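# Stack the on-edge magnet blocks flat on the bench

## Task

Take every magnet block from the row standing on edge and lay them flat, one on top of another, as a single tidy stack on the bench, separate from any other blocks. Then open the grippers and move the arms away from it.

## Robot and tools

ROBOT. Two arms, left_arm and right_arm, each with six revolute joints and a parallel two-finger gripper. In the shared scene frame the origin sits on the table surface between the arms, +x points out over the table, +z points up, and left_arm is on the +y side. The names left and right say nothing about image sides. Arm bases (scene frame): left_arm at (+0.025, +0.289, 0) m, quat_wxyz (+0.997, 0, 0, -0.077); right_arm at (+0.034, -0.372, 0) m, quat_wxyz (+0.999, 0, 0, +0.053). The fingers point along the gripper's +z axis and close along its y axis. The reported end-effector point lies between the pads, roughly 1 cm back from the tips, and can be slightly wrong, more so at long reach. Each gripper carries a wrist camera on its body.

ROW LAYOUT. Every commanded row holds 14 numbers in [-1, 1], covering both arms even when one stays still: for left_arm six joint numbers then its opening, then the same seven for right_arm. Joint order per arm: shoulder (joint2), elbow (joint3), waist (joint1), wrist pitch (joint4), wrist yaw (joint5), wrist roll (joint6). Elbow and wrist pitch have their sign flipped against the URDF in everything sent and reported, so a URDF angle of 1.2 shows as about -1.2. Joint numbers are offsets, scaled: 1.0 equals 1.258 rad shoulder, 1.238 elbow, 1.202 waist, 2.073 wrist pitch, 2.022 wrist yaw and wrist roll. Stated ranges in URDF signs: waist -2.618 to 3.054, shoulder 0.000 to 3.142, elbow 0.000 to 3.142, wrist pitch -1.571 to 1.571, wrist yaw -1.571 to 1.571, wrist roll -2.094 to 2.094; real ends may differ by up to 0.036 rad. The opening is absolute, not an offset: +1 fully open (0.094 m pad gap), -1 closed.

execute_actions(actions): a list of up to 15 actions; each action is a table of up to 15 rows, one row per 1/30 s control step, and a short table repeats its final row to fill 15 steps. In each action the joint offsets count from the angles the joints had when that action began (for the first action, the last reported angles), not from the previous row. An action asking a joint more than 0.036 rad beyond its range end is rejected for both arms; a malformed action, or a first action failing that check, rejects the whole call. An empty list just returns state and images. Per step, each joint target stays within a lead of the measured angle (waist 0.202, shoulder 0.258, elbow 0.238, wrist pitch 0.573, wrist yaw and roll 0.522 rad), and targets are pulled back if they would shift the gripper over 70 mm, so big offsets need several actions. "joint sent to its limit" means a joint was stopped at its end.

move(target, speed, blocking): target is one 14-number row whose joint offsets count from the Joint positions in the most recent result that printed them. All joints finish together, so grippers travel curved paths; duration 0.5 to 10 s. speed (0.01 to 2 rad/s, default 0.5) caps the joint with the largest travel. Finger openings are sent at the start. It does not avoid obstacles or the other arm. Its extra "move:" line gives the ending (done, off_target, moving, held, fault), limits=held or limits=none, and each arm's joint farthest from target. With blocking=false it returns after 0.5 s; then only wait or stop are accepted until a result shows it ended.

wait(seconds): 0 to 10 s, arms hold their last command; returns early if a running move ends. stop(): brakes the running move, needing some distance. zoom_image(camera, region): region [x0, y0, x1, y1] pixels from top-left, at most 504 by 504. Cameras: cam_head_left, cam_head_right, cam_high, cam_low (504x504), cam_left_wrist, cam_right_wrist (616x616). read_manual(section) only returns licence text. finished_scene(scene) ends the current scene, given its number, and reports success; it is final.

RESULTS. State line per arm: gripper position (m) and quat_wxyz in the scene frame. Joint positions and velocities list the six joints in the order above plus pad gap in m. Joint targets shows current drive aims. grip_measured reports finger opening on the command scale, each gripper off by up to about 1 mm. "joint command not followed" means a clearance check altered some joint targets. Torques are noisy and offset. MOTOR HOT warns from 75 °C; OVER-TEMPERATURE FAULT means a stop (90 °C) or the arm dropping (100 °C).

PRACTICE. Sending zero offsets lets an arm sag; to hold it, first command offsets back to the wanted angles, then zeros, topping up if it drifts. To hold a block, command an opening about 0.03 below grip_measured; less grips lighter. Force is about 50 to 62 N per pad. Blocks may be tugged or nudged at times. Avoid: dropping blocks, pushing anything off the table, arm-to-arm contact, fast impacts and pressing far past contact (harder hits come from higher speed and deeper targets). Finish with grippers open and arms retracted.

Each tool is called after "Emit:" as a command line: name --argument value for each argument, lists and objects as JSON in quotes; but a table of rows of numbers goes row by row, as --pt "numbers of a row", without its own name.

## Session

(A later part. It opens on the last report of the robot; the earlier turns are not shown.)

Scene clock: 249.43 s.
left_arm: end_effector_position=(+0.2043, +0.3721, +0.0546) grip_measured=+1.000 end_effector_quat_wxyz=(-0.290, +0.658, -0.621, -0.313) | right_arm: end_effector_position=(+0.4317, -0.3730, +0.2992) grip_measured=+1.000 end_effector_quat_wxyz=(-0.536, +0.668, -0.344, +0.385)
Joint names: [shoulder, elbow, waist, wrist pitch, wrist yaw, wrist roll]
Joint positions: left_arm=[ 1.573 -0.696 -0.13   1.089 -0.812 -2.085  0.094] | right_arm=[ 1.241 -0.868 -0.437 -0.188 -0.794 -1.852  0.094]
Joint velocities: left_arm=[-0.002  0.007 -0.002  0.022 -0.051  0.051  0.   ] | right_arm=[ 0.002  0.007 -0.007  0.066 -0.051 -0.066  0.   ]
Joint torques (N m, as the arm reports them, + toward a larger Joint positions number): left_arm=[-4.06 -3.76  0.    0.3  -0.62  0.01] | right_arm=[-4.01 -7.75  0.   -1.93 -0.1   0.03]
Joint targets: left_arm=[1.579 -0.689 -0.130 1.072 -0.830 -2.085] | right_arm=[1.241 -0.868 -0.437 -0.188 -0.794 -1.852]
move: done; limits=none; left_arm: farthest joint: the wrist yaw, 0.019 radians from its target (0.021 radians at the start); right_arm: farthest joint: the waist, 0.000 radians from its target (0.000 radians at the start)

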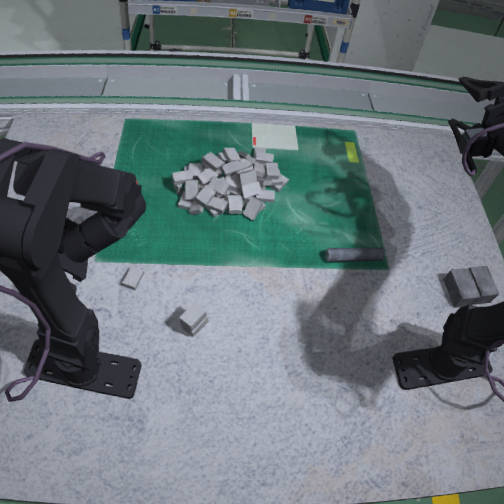

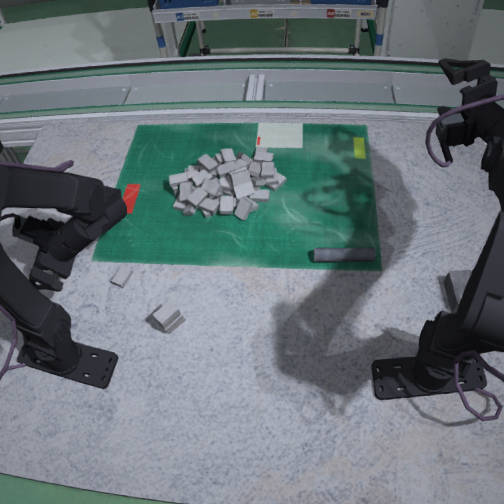

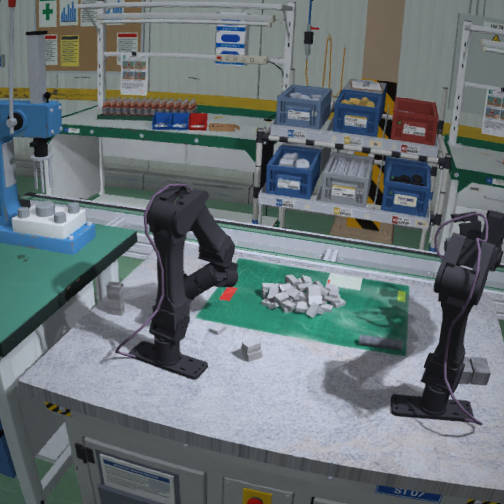

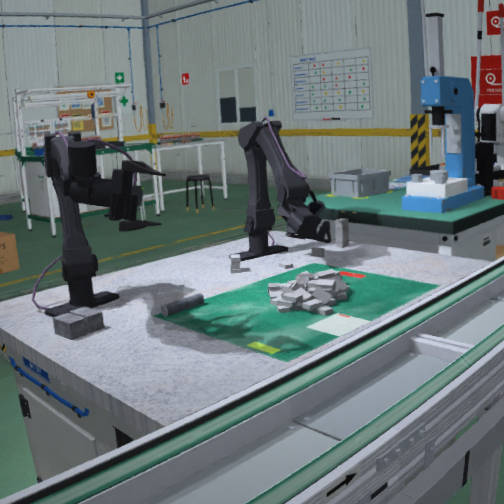

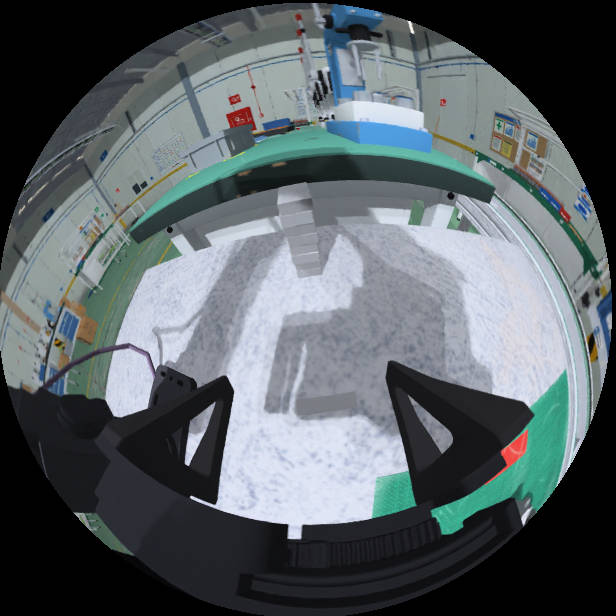

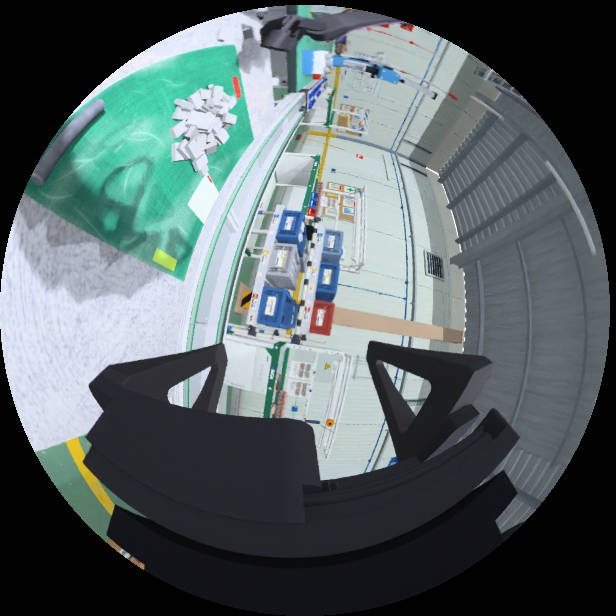

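Emit:
move --target '[0.118,0.066,0,-0.124,-0.012,0,1,0,0,0,0,0,0,1]' --speed 0.25

Scene clock: 253.17 s.
left_arm: end_effector_position=(+0.2120, +0.3705, +0.0122) grip_measured=+1.000 end_effector_quat_wxyz=(-0.300, +0.663, -0.617, -0.300) | right_arm: end_effector_position=(+0.4317, -0.3730, +0.2992) grip_measured=+1.000 end_effector_quat_wxyz=(-0.536, +0.668, -0.344, +0.385)
Joint names: [shoulder, elbow, waist, wrist pitch, wrist yaw, wrist roll]
Joint positions: left_arm=[ 1.71  -0.628 -0.13   0.849 -0.817 -2.085  0.094] | right_arm=[ 1.241 -0.868 -0.437 -0.188 -0.794 -1.852  0.094]
Joint velocities: left_arm=[ 0.017 -0.007 -0.002 -0.051 -0.007 -0.007  0.   ] | right_arm=[ 0.012 -0.002  0.002  0.125 -0.007  0.007  0.   ]
Joint torques (N m, as the arm reports them, + toward a larger Joint positions number): left_arm=[-4.19 -2.61  0.03  0.24 -0.63  0.  ] | right_arm=[-4.   -7.81  0.04 -1.93 -0.08  0.04]
Joint targets: left_arm=[1.722 -0.614 -0.130 0.832 -0.836 -2.085] | right_arm=[1.241 -0.868 -0.437 -0.188 -0.794 -1.852]
move: done; limits=none; left_arm: farthest joint: the wrist yaw, 0.019 radians from its target (0.025 radians at the start); right_arm: farthest joint: the waist, 0.000 radians from its target (0.000 radians at the start)

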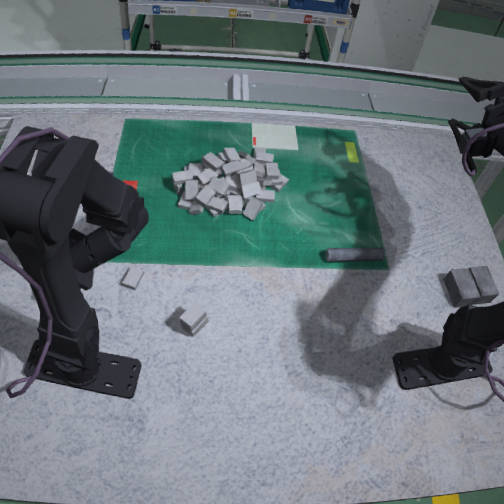

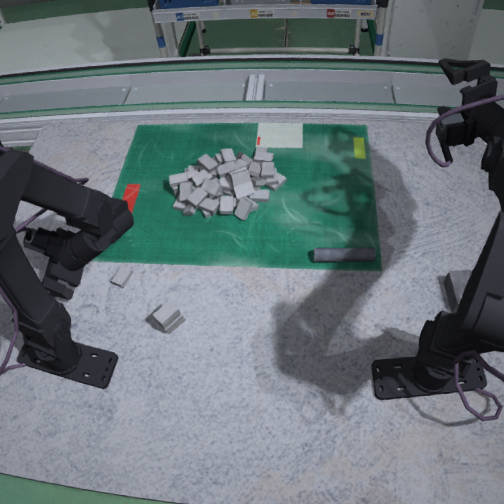

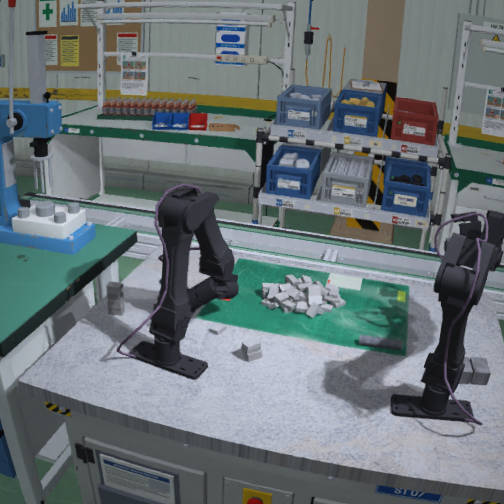

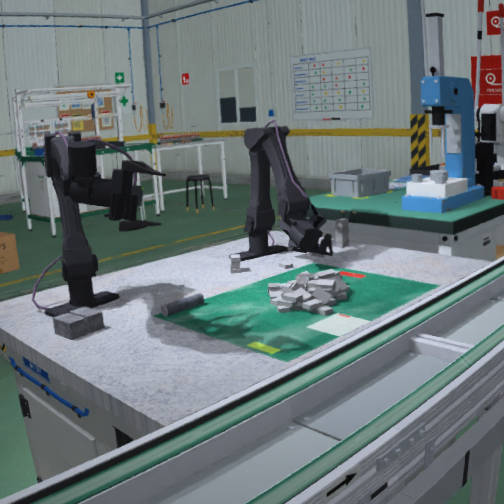

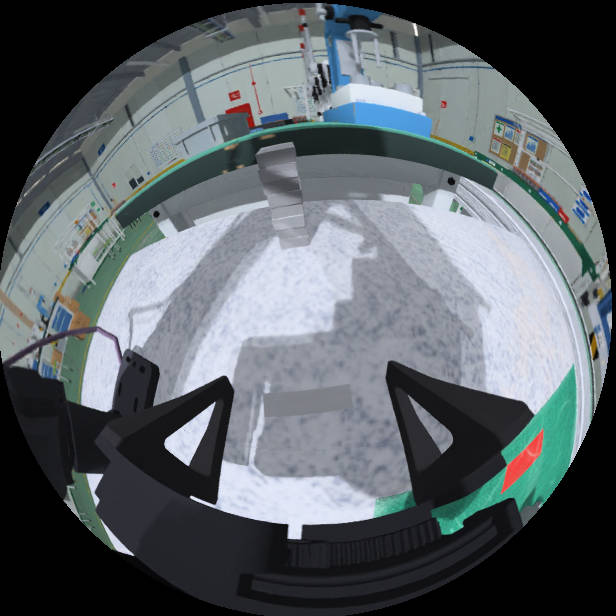

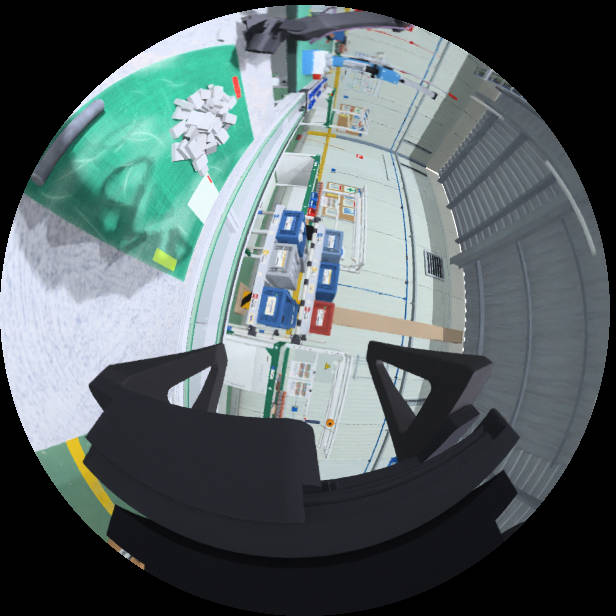

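Emit:
execute_actions --actions '[[[0,0,-0.022,0,-0.008,0,0.3,0,0,0,0,0,0,1]],[[0,0,0,0,-0.008,0,0.03,0,0,0,0,0,0,1]],[[0,0,0,0,-0.008,0,-0.08,0,0,0,0,0,0,1]],[[0,0,0,0,0,0,-0.2,0,0,0,0,0,0,1]],[[0,0,0,0,0,0,-0.2,0,0,0,0,0,0,1]]]'

Emit:
move --target '[-0.34,-0.23,0,0.155,-0.02,0.1,-0.2,0,0,0,0,0,0,1]' --speed 0.4

Emit:
move --target '[0,0,-0.243,0,0.765,0.17,-0.2,0,0,0,0,0,0,1]' --speed 0.6

Scene clock: 267.27 s.
left_arm: end_effector_position=(+0.2135, +0.3672, +0.0121) grip_measured=-0.145 end_effector_quat_wxyz=(-0.302, +0.658, -0.622, -0.297) | right_arm: end_effector_position=(+0.4317, -0.3730, +0.2992) grip_measured=+1.000 end_effector_quat_wxyz=(-0.536, +0.668, -0.344, +0.385)
Joint names: [shoulder, elbow, waist, wrist pitch, wrist yaw, wrist roll]
Joint positions: left_arm=[ 1.71  -0.628 -0.147  0.849 -0.817 -2.085  0.04 ] | right_arm=[ 1.241 -0.868 -0.437 -0.188 -0.794 -1.852  0.094]
Joint velocities: left_arm=[ 0.002  0.012  0.012  0.022 -0.081 -0.051  0.001] | right_arm=[ 0.002  0.017 -0.017 -0.037 -0.022  0.051  0.   ]
Joint torques (N m, as the arm reports them, + toward a larger Joint positions number): left_arm=[-5.16 -3.61 -0.02  0.44 -0.43 -0.01] | right_arm=[-4.01 -7.73  0.02 -1.92 -0.09  0.04]
Joint targets: left_arm=[1.710 -0.628 -0.147 0.849 -0.817 -2.085] | right_arm=[1.241 -0.868 -0.437 -0.188 -0.794 -1.852]

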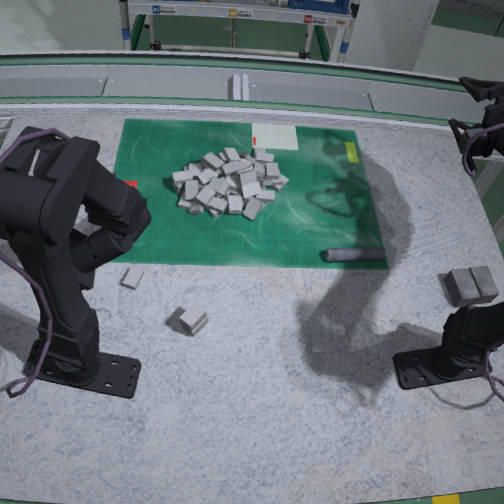

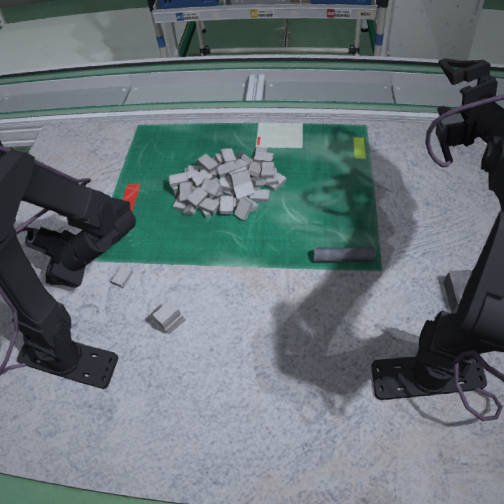

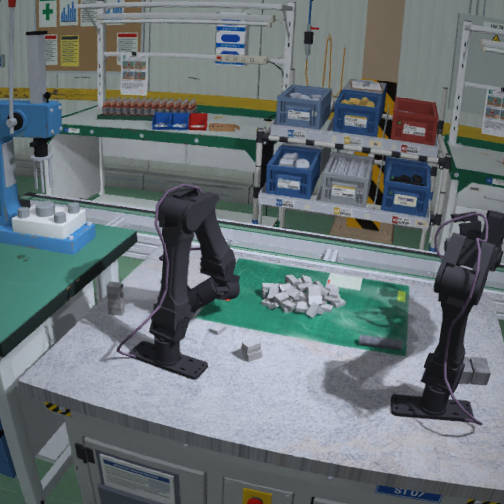

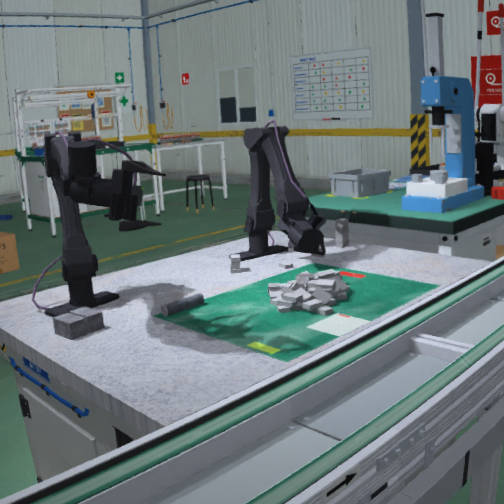

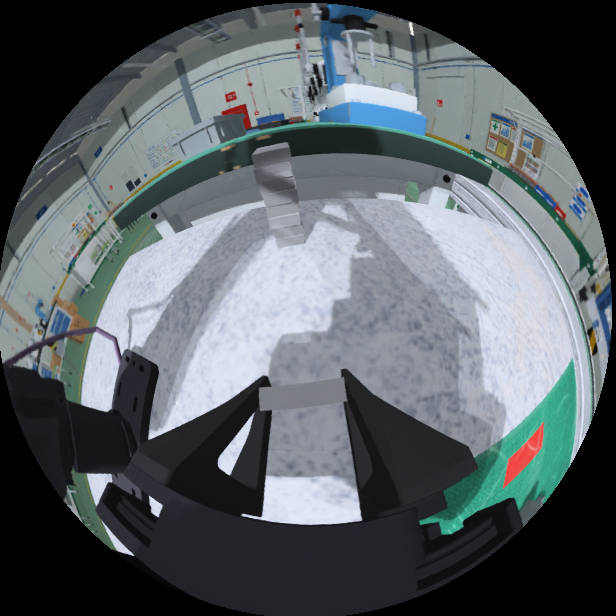

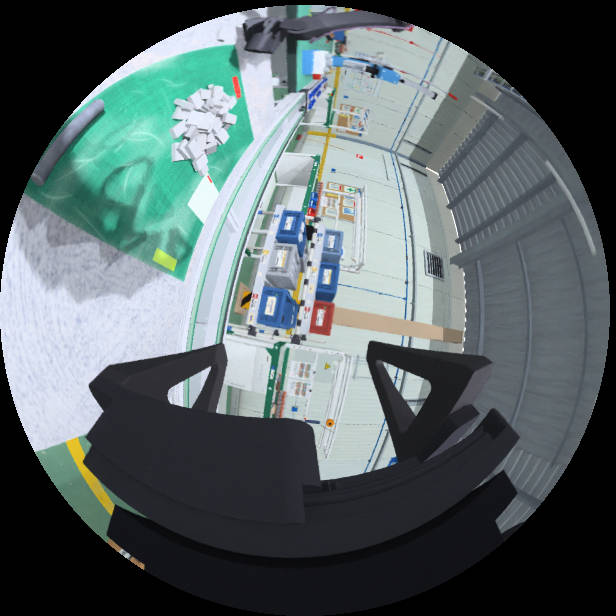

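Scene clock: 269.03 s.
left_arm: end_effector_position=(+0.2570, +0.3551, +0.1410) grip_measured=-0.145 end_effector_quat_wxyz=(-0.362, +0.656, -0.639, -0.175) | right_arm: end_effector_position=(+0.4317, -0.3730, +0.2992) grip_measured=+1.000 end_effector_quat_wxyz=(-0.536, +0.668, -0.344, +0.385)
Joint names: [shoulder, elbow, waist, wrist pitch, wrist yaw, wrist roll]
Joint positions: left_arm=[ 1.297 -0.894 -0.147  1.144 -0.828 -1.888  0.04 ] | right_arm=[ 1.241 -0.868 -0.437 -0.188 -0.794 -1.852  0.094]
Joint velocities: left_arm=[-0.002 -0.002 -0.012 -0.022  0.051  0.007  0.002] | right_arm=[ 0.002 -0.012 -0.012  0.007  0.022  0.007  0.   ]
Joint torques (N m, as the arm reports them, + toward a larger Joint positions number): left_arm=[-4.57 -7.1  -0.04 -0.03 -0.76  0.05] | right_arm=[-4.02 -7.77  0.02 -1.92 -0.08  0.05]
Joint targets: left_arm=[1.283 -0.912 -0.147 1.170 -0.857 -1.882] | right_arm=[1.241 -0.868 -0.437 -0.188 -0.794 -1.852]
move: off_target (left_arm); limits=none; left_arm: farthest joint: the wrist yaw, 0.030 radians from its target (0.041 radians at the start); right_arm: farthest joint: the waist, 0.000 radians from its target (0.000 radians at the start)

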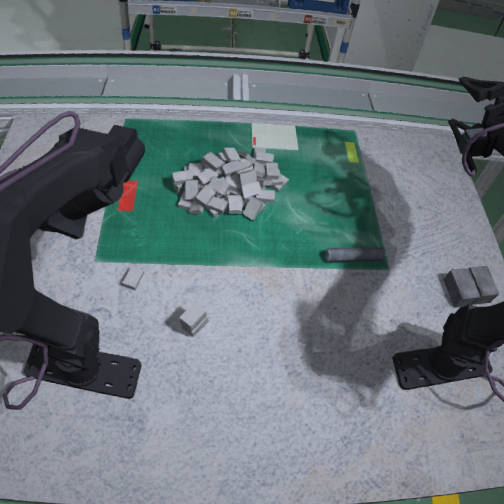

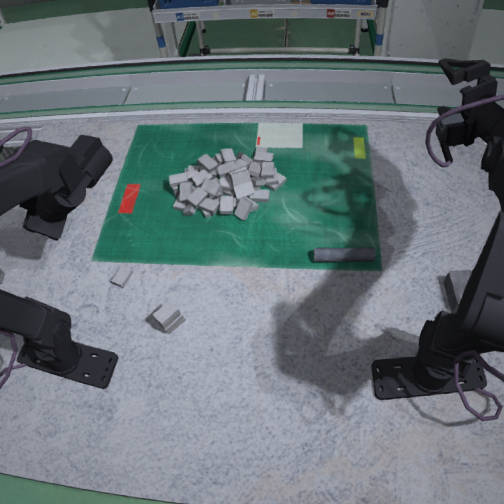

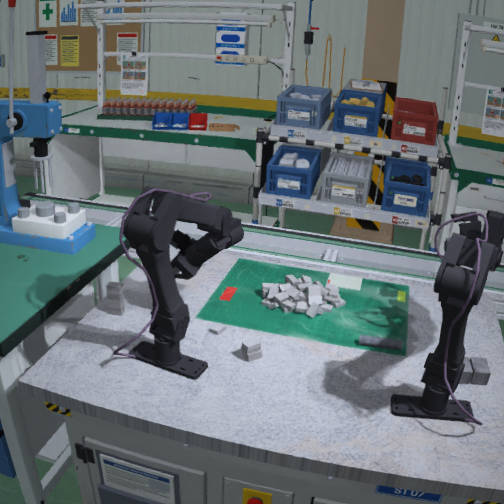

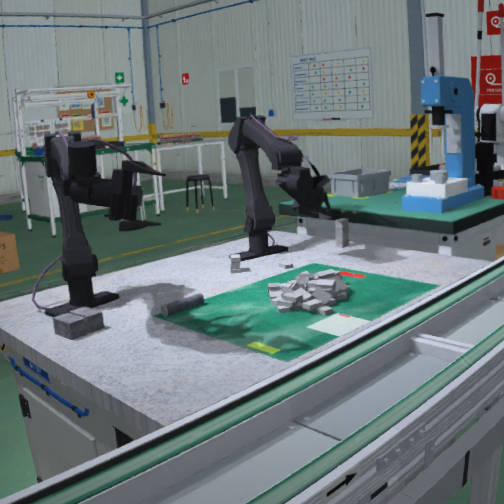

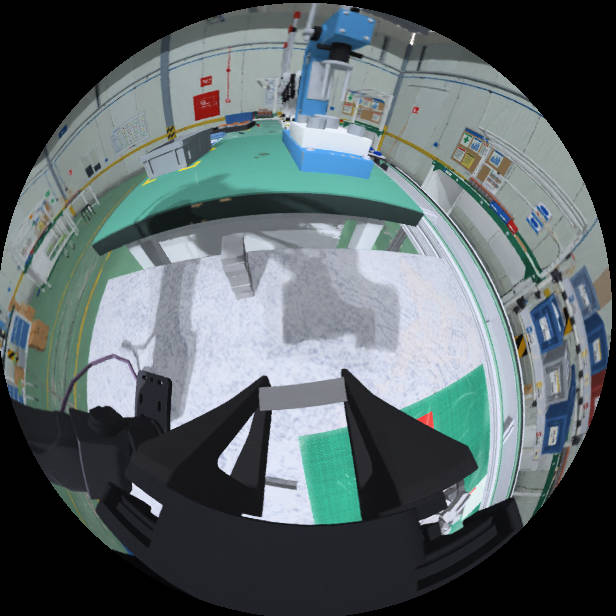

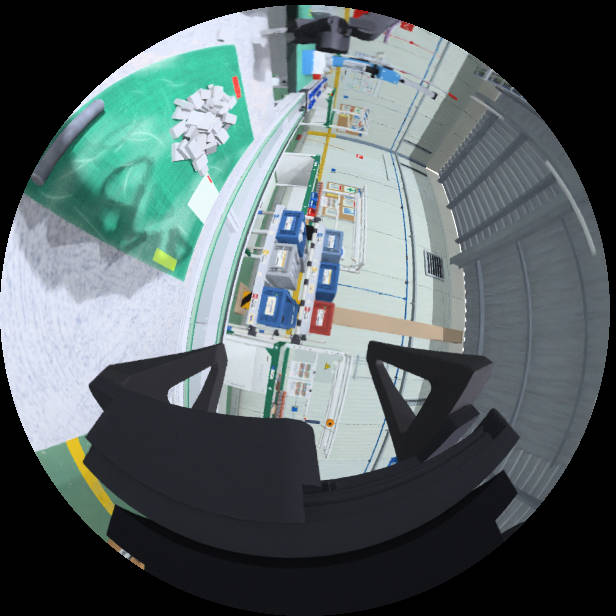

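Scene clock: 272.37 s.
left_arm: end_effector_position=(+0.1312, +0.0827, +0.1248) grip_measured=-0.145 end_effector_quat_wxyz=(-0.293, -0.433, +0.834, -0.174) | right_arm: end_effector_position=(+0.4317, -0.3730, +0.2992) grip_measured=+1.000 end_effector_quat_wxyz=(-0.536, +0.668, -0.344, +0.385)
Joint names: [shoulder, elbow, waist, wrist pitch, wrist yaw, wrist roll]
Joint positions: left_arm=[ 1.297 -0.894 -0.43   1.144  0.696 -1.55   0.04 ] | right_arm=[ 1.241 -0.868 -0.437 -0.188 -0.794 -1.852  0.094]
Joint velocities: left_arm=[ 0.007  0.007 -0.012 -0.051 -0.051  0.022 -0.   ] | right_arm=[ 0.012  0.007 -0.017 -0.022 -0.007  0.066  0.   ]
Joint torques (N m, as the arm reports them, + toward a larger Joint positions number): left_arm=[-3.41 -5.75 -0.78 -0.32  0.63  0.04] | right_arm=[-3.99 -7.8   0.02 -1.93 -0.08  0.04]
Joint targets: left_arm=[1.297 -0.894 -0.439 1.144 0.719 -1.545] | right_arm=[1.241 -0.868 -0.437 -0.188 -0.794 -1.852]
move: off_target (left_arm); limits=none; left_arm: farthest joint: the wrist yaw, 0.023 radians from its target (1.546 radians at the start); right_arm: farthest joint: the waist, 0.000 radians from its target (0.000 radians at the start)

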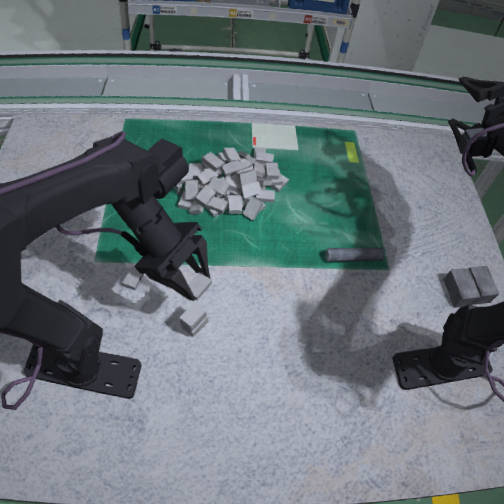

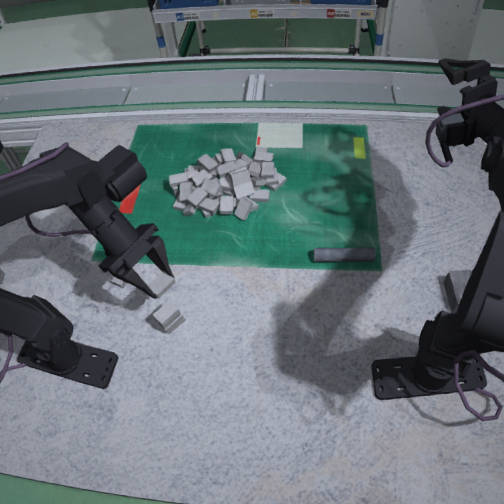

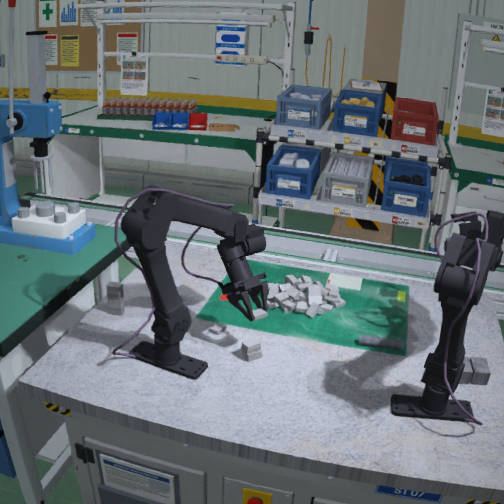

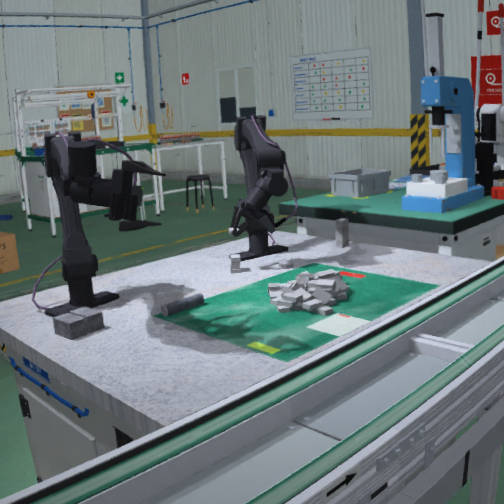

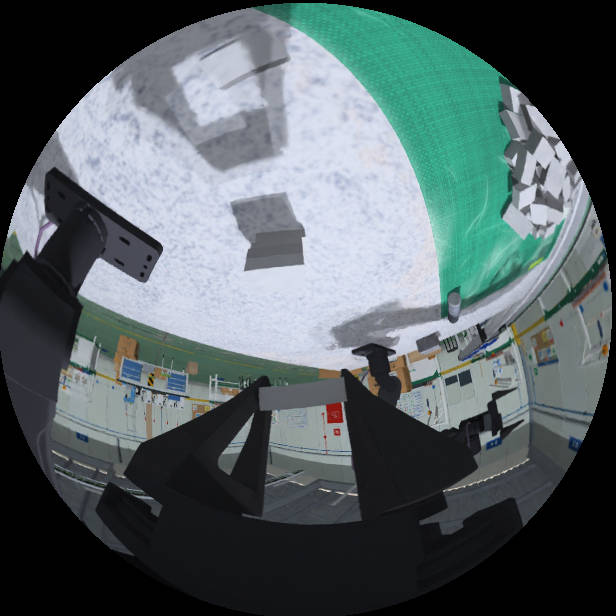

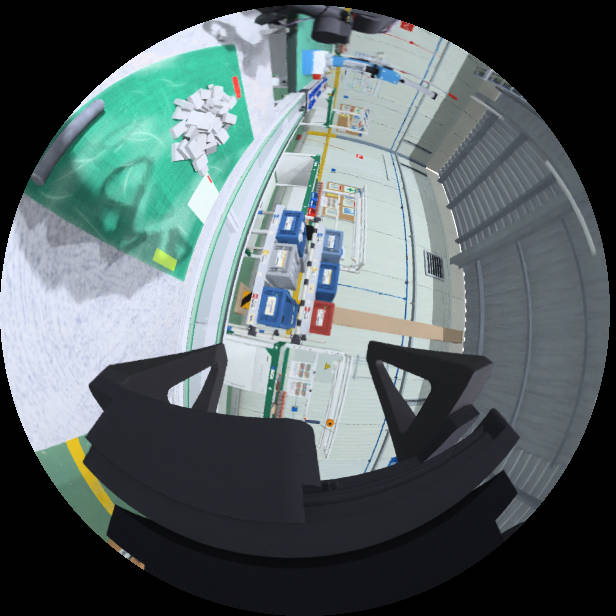

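Emit:
move --target '[0.04,0.178,0,-0.125,0.012,0,-0.2,0,0,0,0,0,0,1]' --speed 0.25

Emit:
zoom_image --camera "cam_high" --region '[200,300,290,370]'

Emit:
zoom_image --camera "cam_low" --region '[200,220,290,290]'

Scene clock: 278.90 s.
left_arm: end_effector_position=(+0.1231, +0.0879, +0.0663) grip_measured=-0.145 end_effector_quat_wxyz=(-0.296, -0.434, +0.834, -0.170) | right_arm: end_effector_position=(+0.4317, -0.3730, +0.2992) grip_measured=+1.000 end_effector_quat_wxyz=(-0.536, +0.668, -0.344, +0.385)
Joint names: [shoulder, elbow, waist, wrist pitch, wrist yaw, wrist roll]
Joint positions: left_arm=[ 1.339 -0.681 -0.43   0.899  0.697 -1.55   0.04 ] | right_arm=[ 1.241 -0.868 -0.437 -0.188 -0.794 -1.852  0.094]
Joint velocities: left_arm=[ 0.002 -0.002  0.002  0.022  0.022 -0.022 -0.   ] | right_arm=[ 0.012  0.012  0.002  0.007 -0.022  0.007  0.   ]
Joint torques (N m, as the arm reports them, + toward a larger Joint positions number): left_arm=[-2.82 -4.84 -0.01 -0.47  0.64  0.  ] | right_arm=[-4.02 -7.74  0.   -1.94 -0.09  0.05]
Joint targets: left_arm=[1.347 -0.673 -0.430 0.885 0.720 -1.550] | right_arm=[1.241 -0.868 -0.437 -0.188 -0.794 -1.852]
move: off_target (left_arm); limits=none; left_arm: farthest joint: the wrist yaw, 0.023 radians from its target (0.024 radians at the start); right_arm: farthest joint: the waist, 0.000 radians from its target (0.000 radians at the start)

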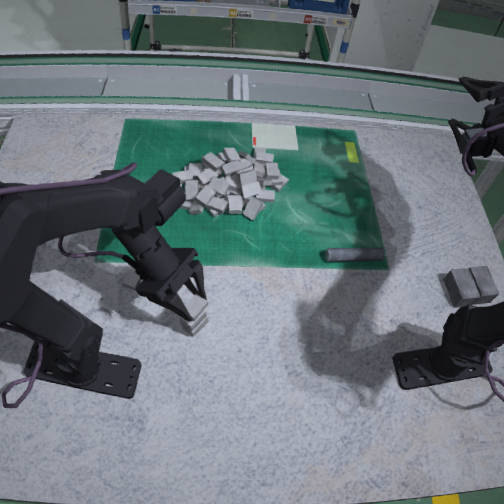

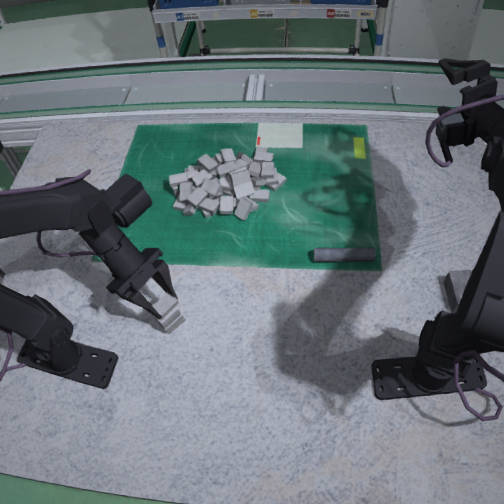

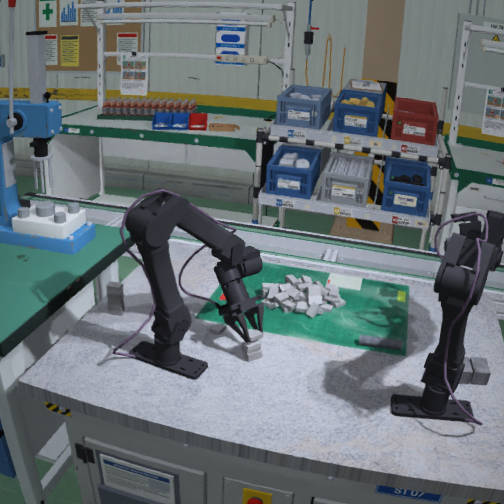

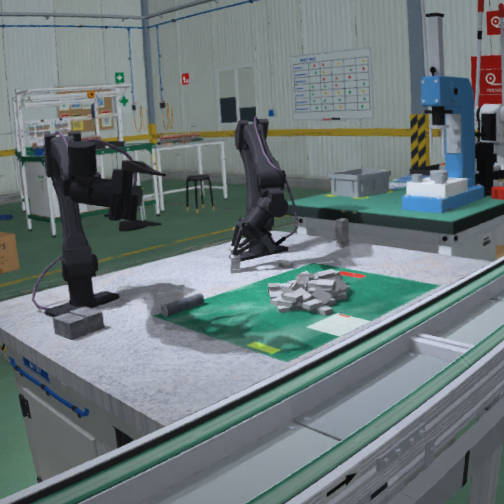

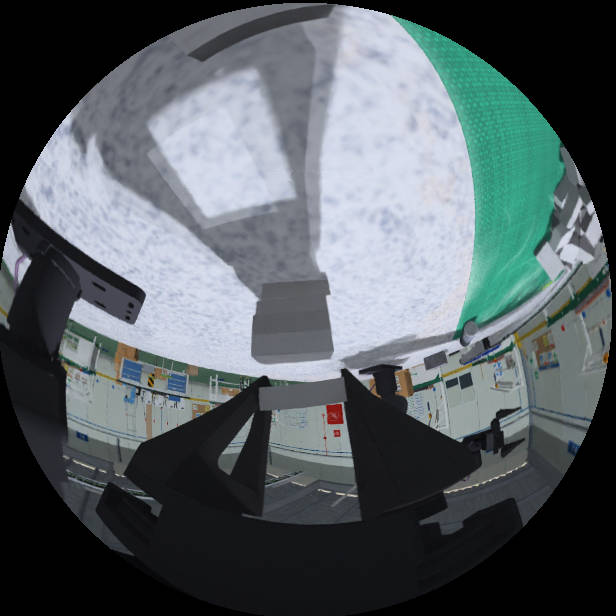

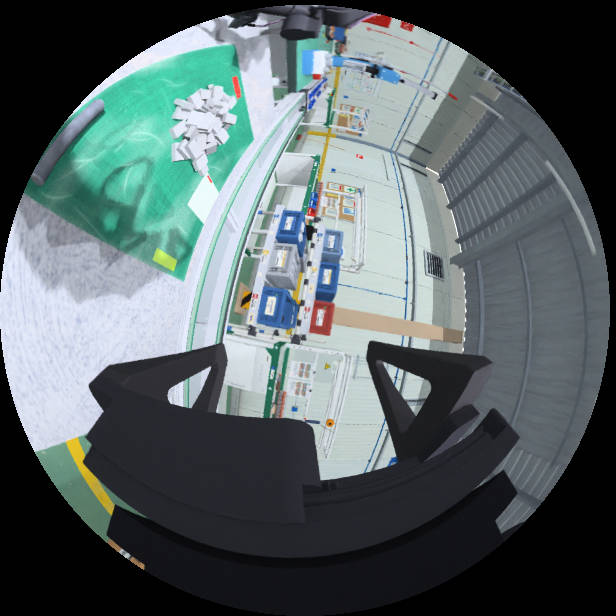

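Region (200, 300, 290, 370) of cam_high's 504x504 image, scaled by 5.600, with more detail than that image has.

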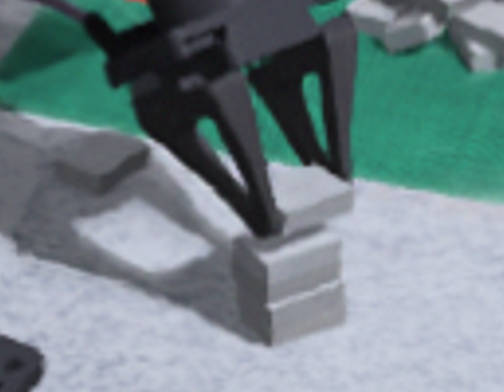

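Region (200, 220, 290, 290) of cam_low's 504x504 image, scaled by 5.600, with more detail than that image has.

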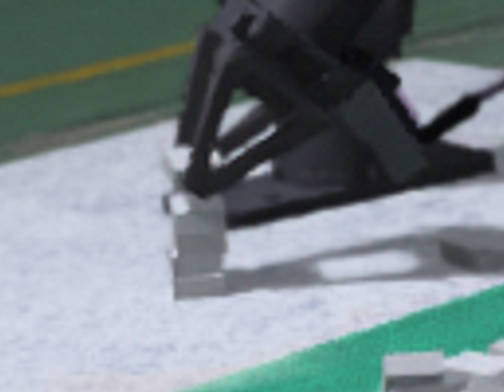

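Emit:
move --target '[0,0.05,0,-0.024,0.011,0,-0.2,0,0,0,0,0,0,1]' --speed 0.06

Emit:
zoom_image --camera "cam_high" --region '[200,300,290,370]'

Scene clock: 284.07 s.
left_arm: end_effector_position=(+0.1174, +0.0894, +0.0578) grip_measured=-0.145 end_effector_quat_wxyz=(-0.303, -0.434, +0.831, -0.172) | right_arm: end_effector_position=(+0.4317, -0.3730, +0.2992) grip_measured=+1.000 end_effector_quat_wxyz=(-0.536, +0.668, -0.344, +0.385)
Joint names: [shoulder, elbow, waist, wrist pitch, wrist yaw, wrist roll]
Joint positions: left_arm=[ 1.339 -0.637 -0.43   0.859  0.711 -1.55   0.04 ] | right_arm=[ 1.241 -0.868 -0.437 -0.188 -0.794 -1.852  0.094]
Joint velocities: left_arm=[-0.022 -0.007 -0.012 -0.007 -0.037  0.037 -0.001] | right_arm=[-0.007 -0.007  0.007  0.007 -0.066  0.007  0.   ]
Joint torques (N m, as the arm reports them, + toward a larger Joint positions number): left_arm=[-3.33 -4.06 -0.02 -0.42  0.49 -0.01] | right_arm=[-3.98 -7.75 -0.06 -1.92 -0.08  0.04]
Joint targets: left_arm=[1.339 -0.619 -0.430 0.849 0.719 -1.550] | right_arm=[1.241 -0.868 -0.437 -0.188 -0.794 -1.852]
move: done; limits=none; left_arm: farthest joint: the elbow, 0.018 radians from its target (0.062 radians at the start); right_arm: farthest joint: the waist, 0.000 radians from its target (0.000 radians at the start)

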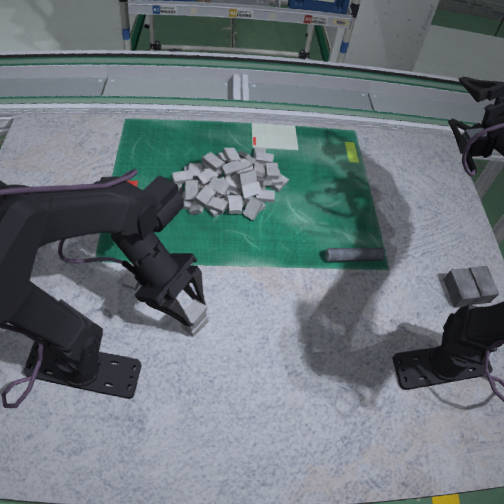

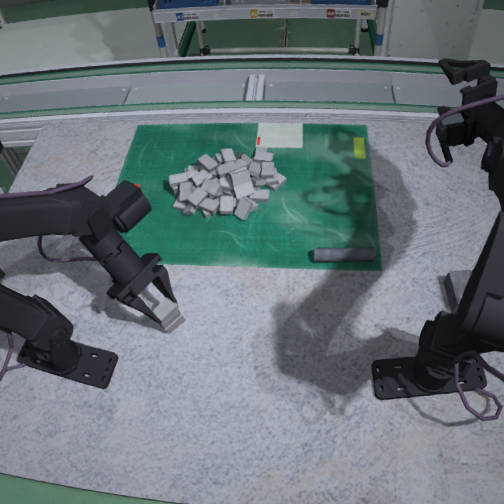

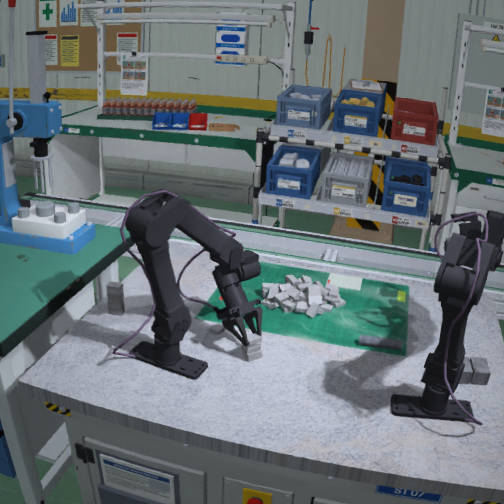

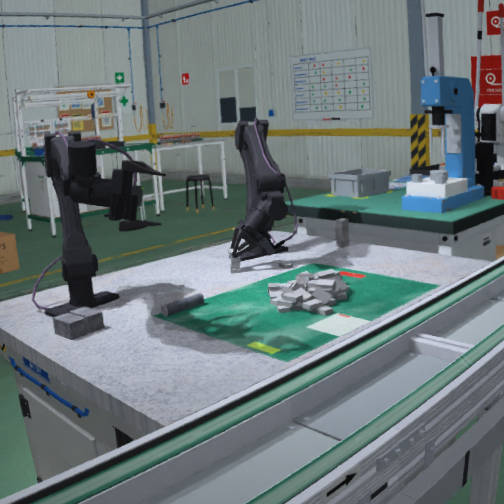

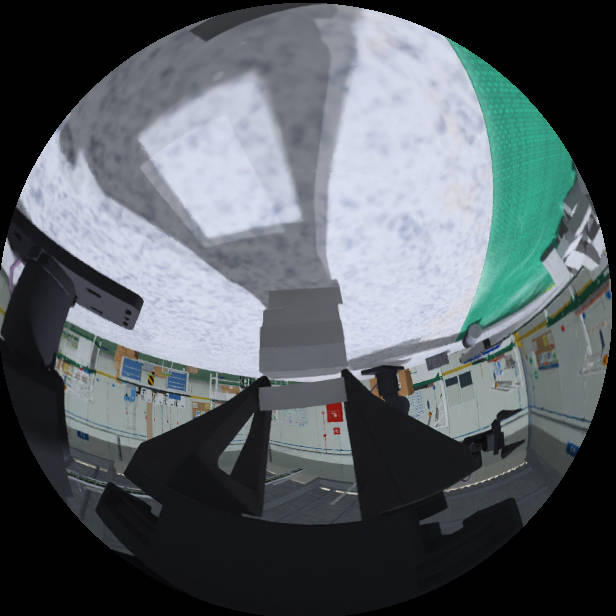

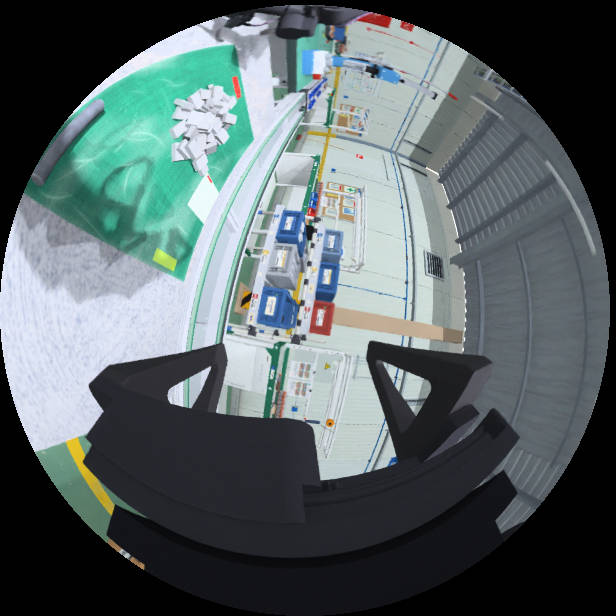

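Region (200, 300, 290, 370) of cam_high's 504x504 image, scaled by 5.600, with more detail than that image has.

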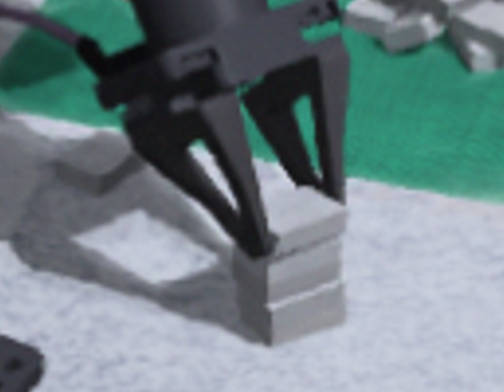

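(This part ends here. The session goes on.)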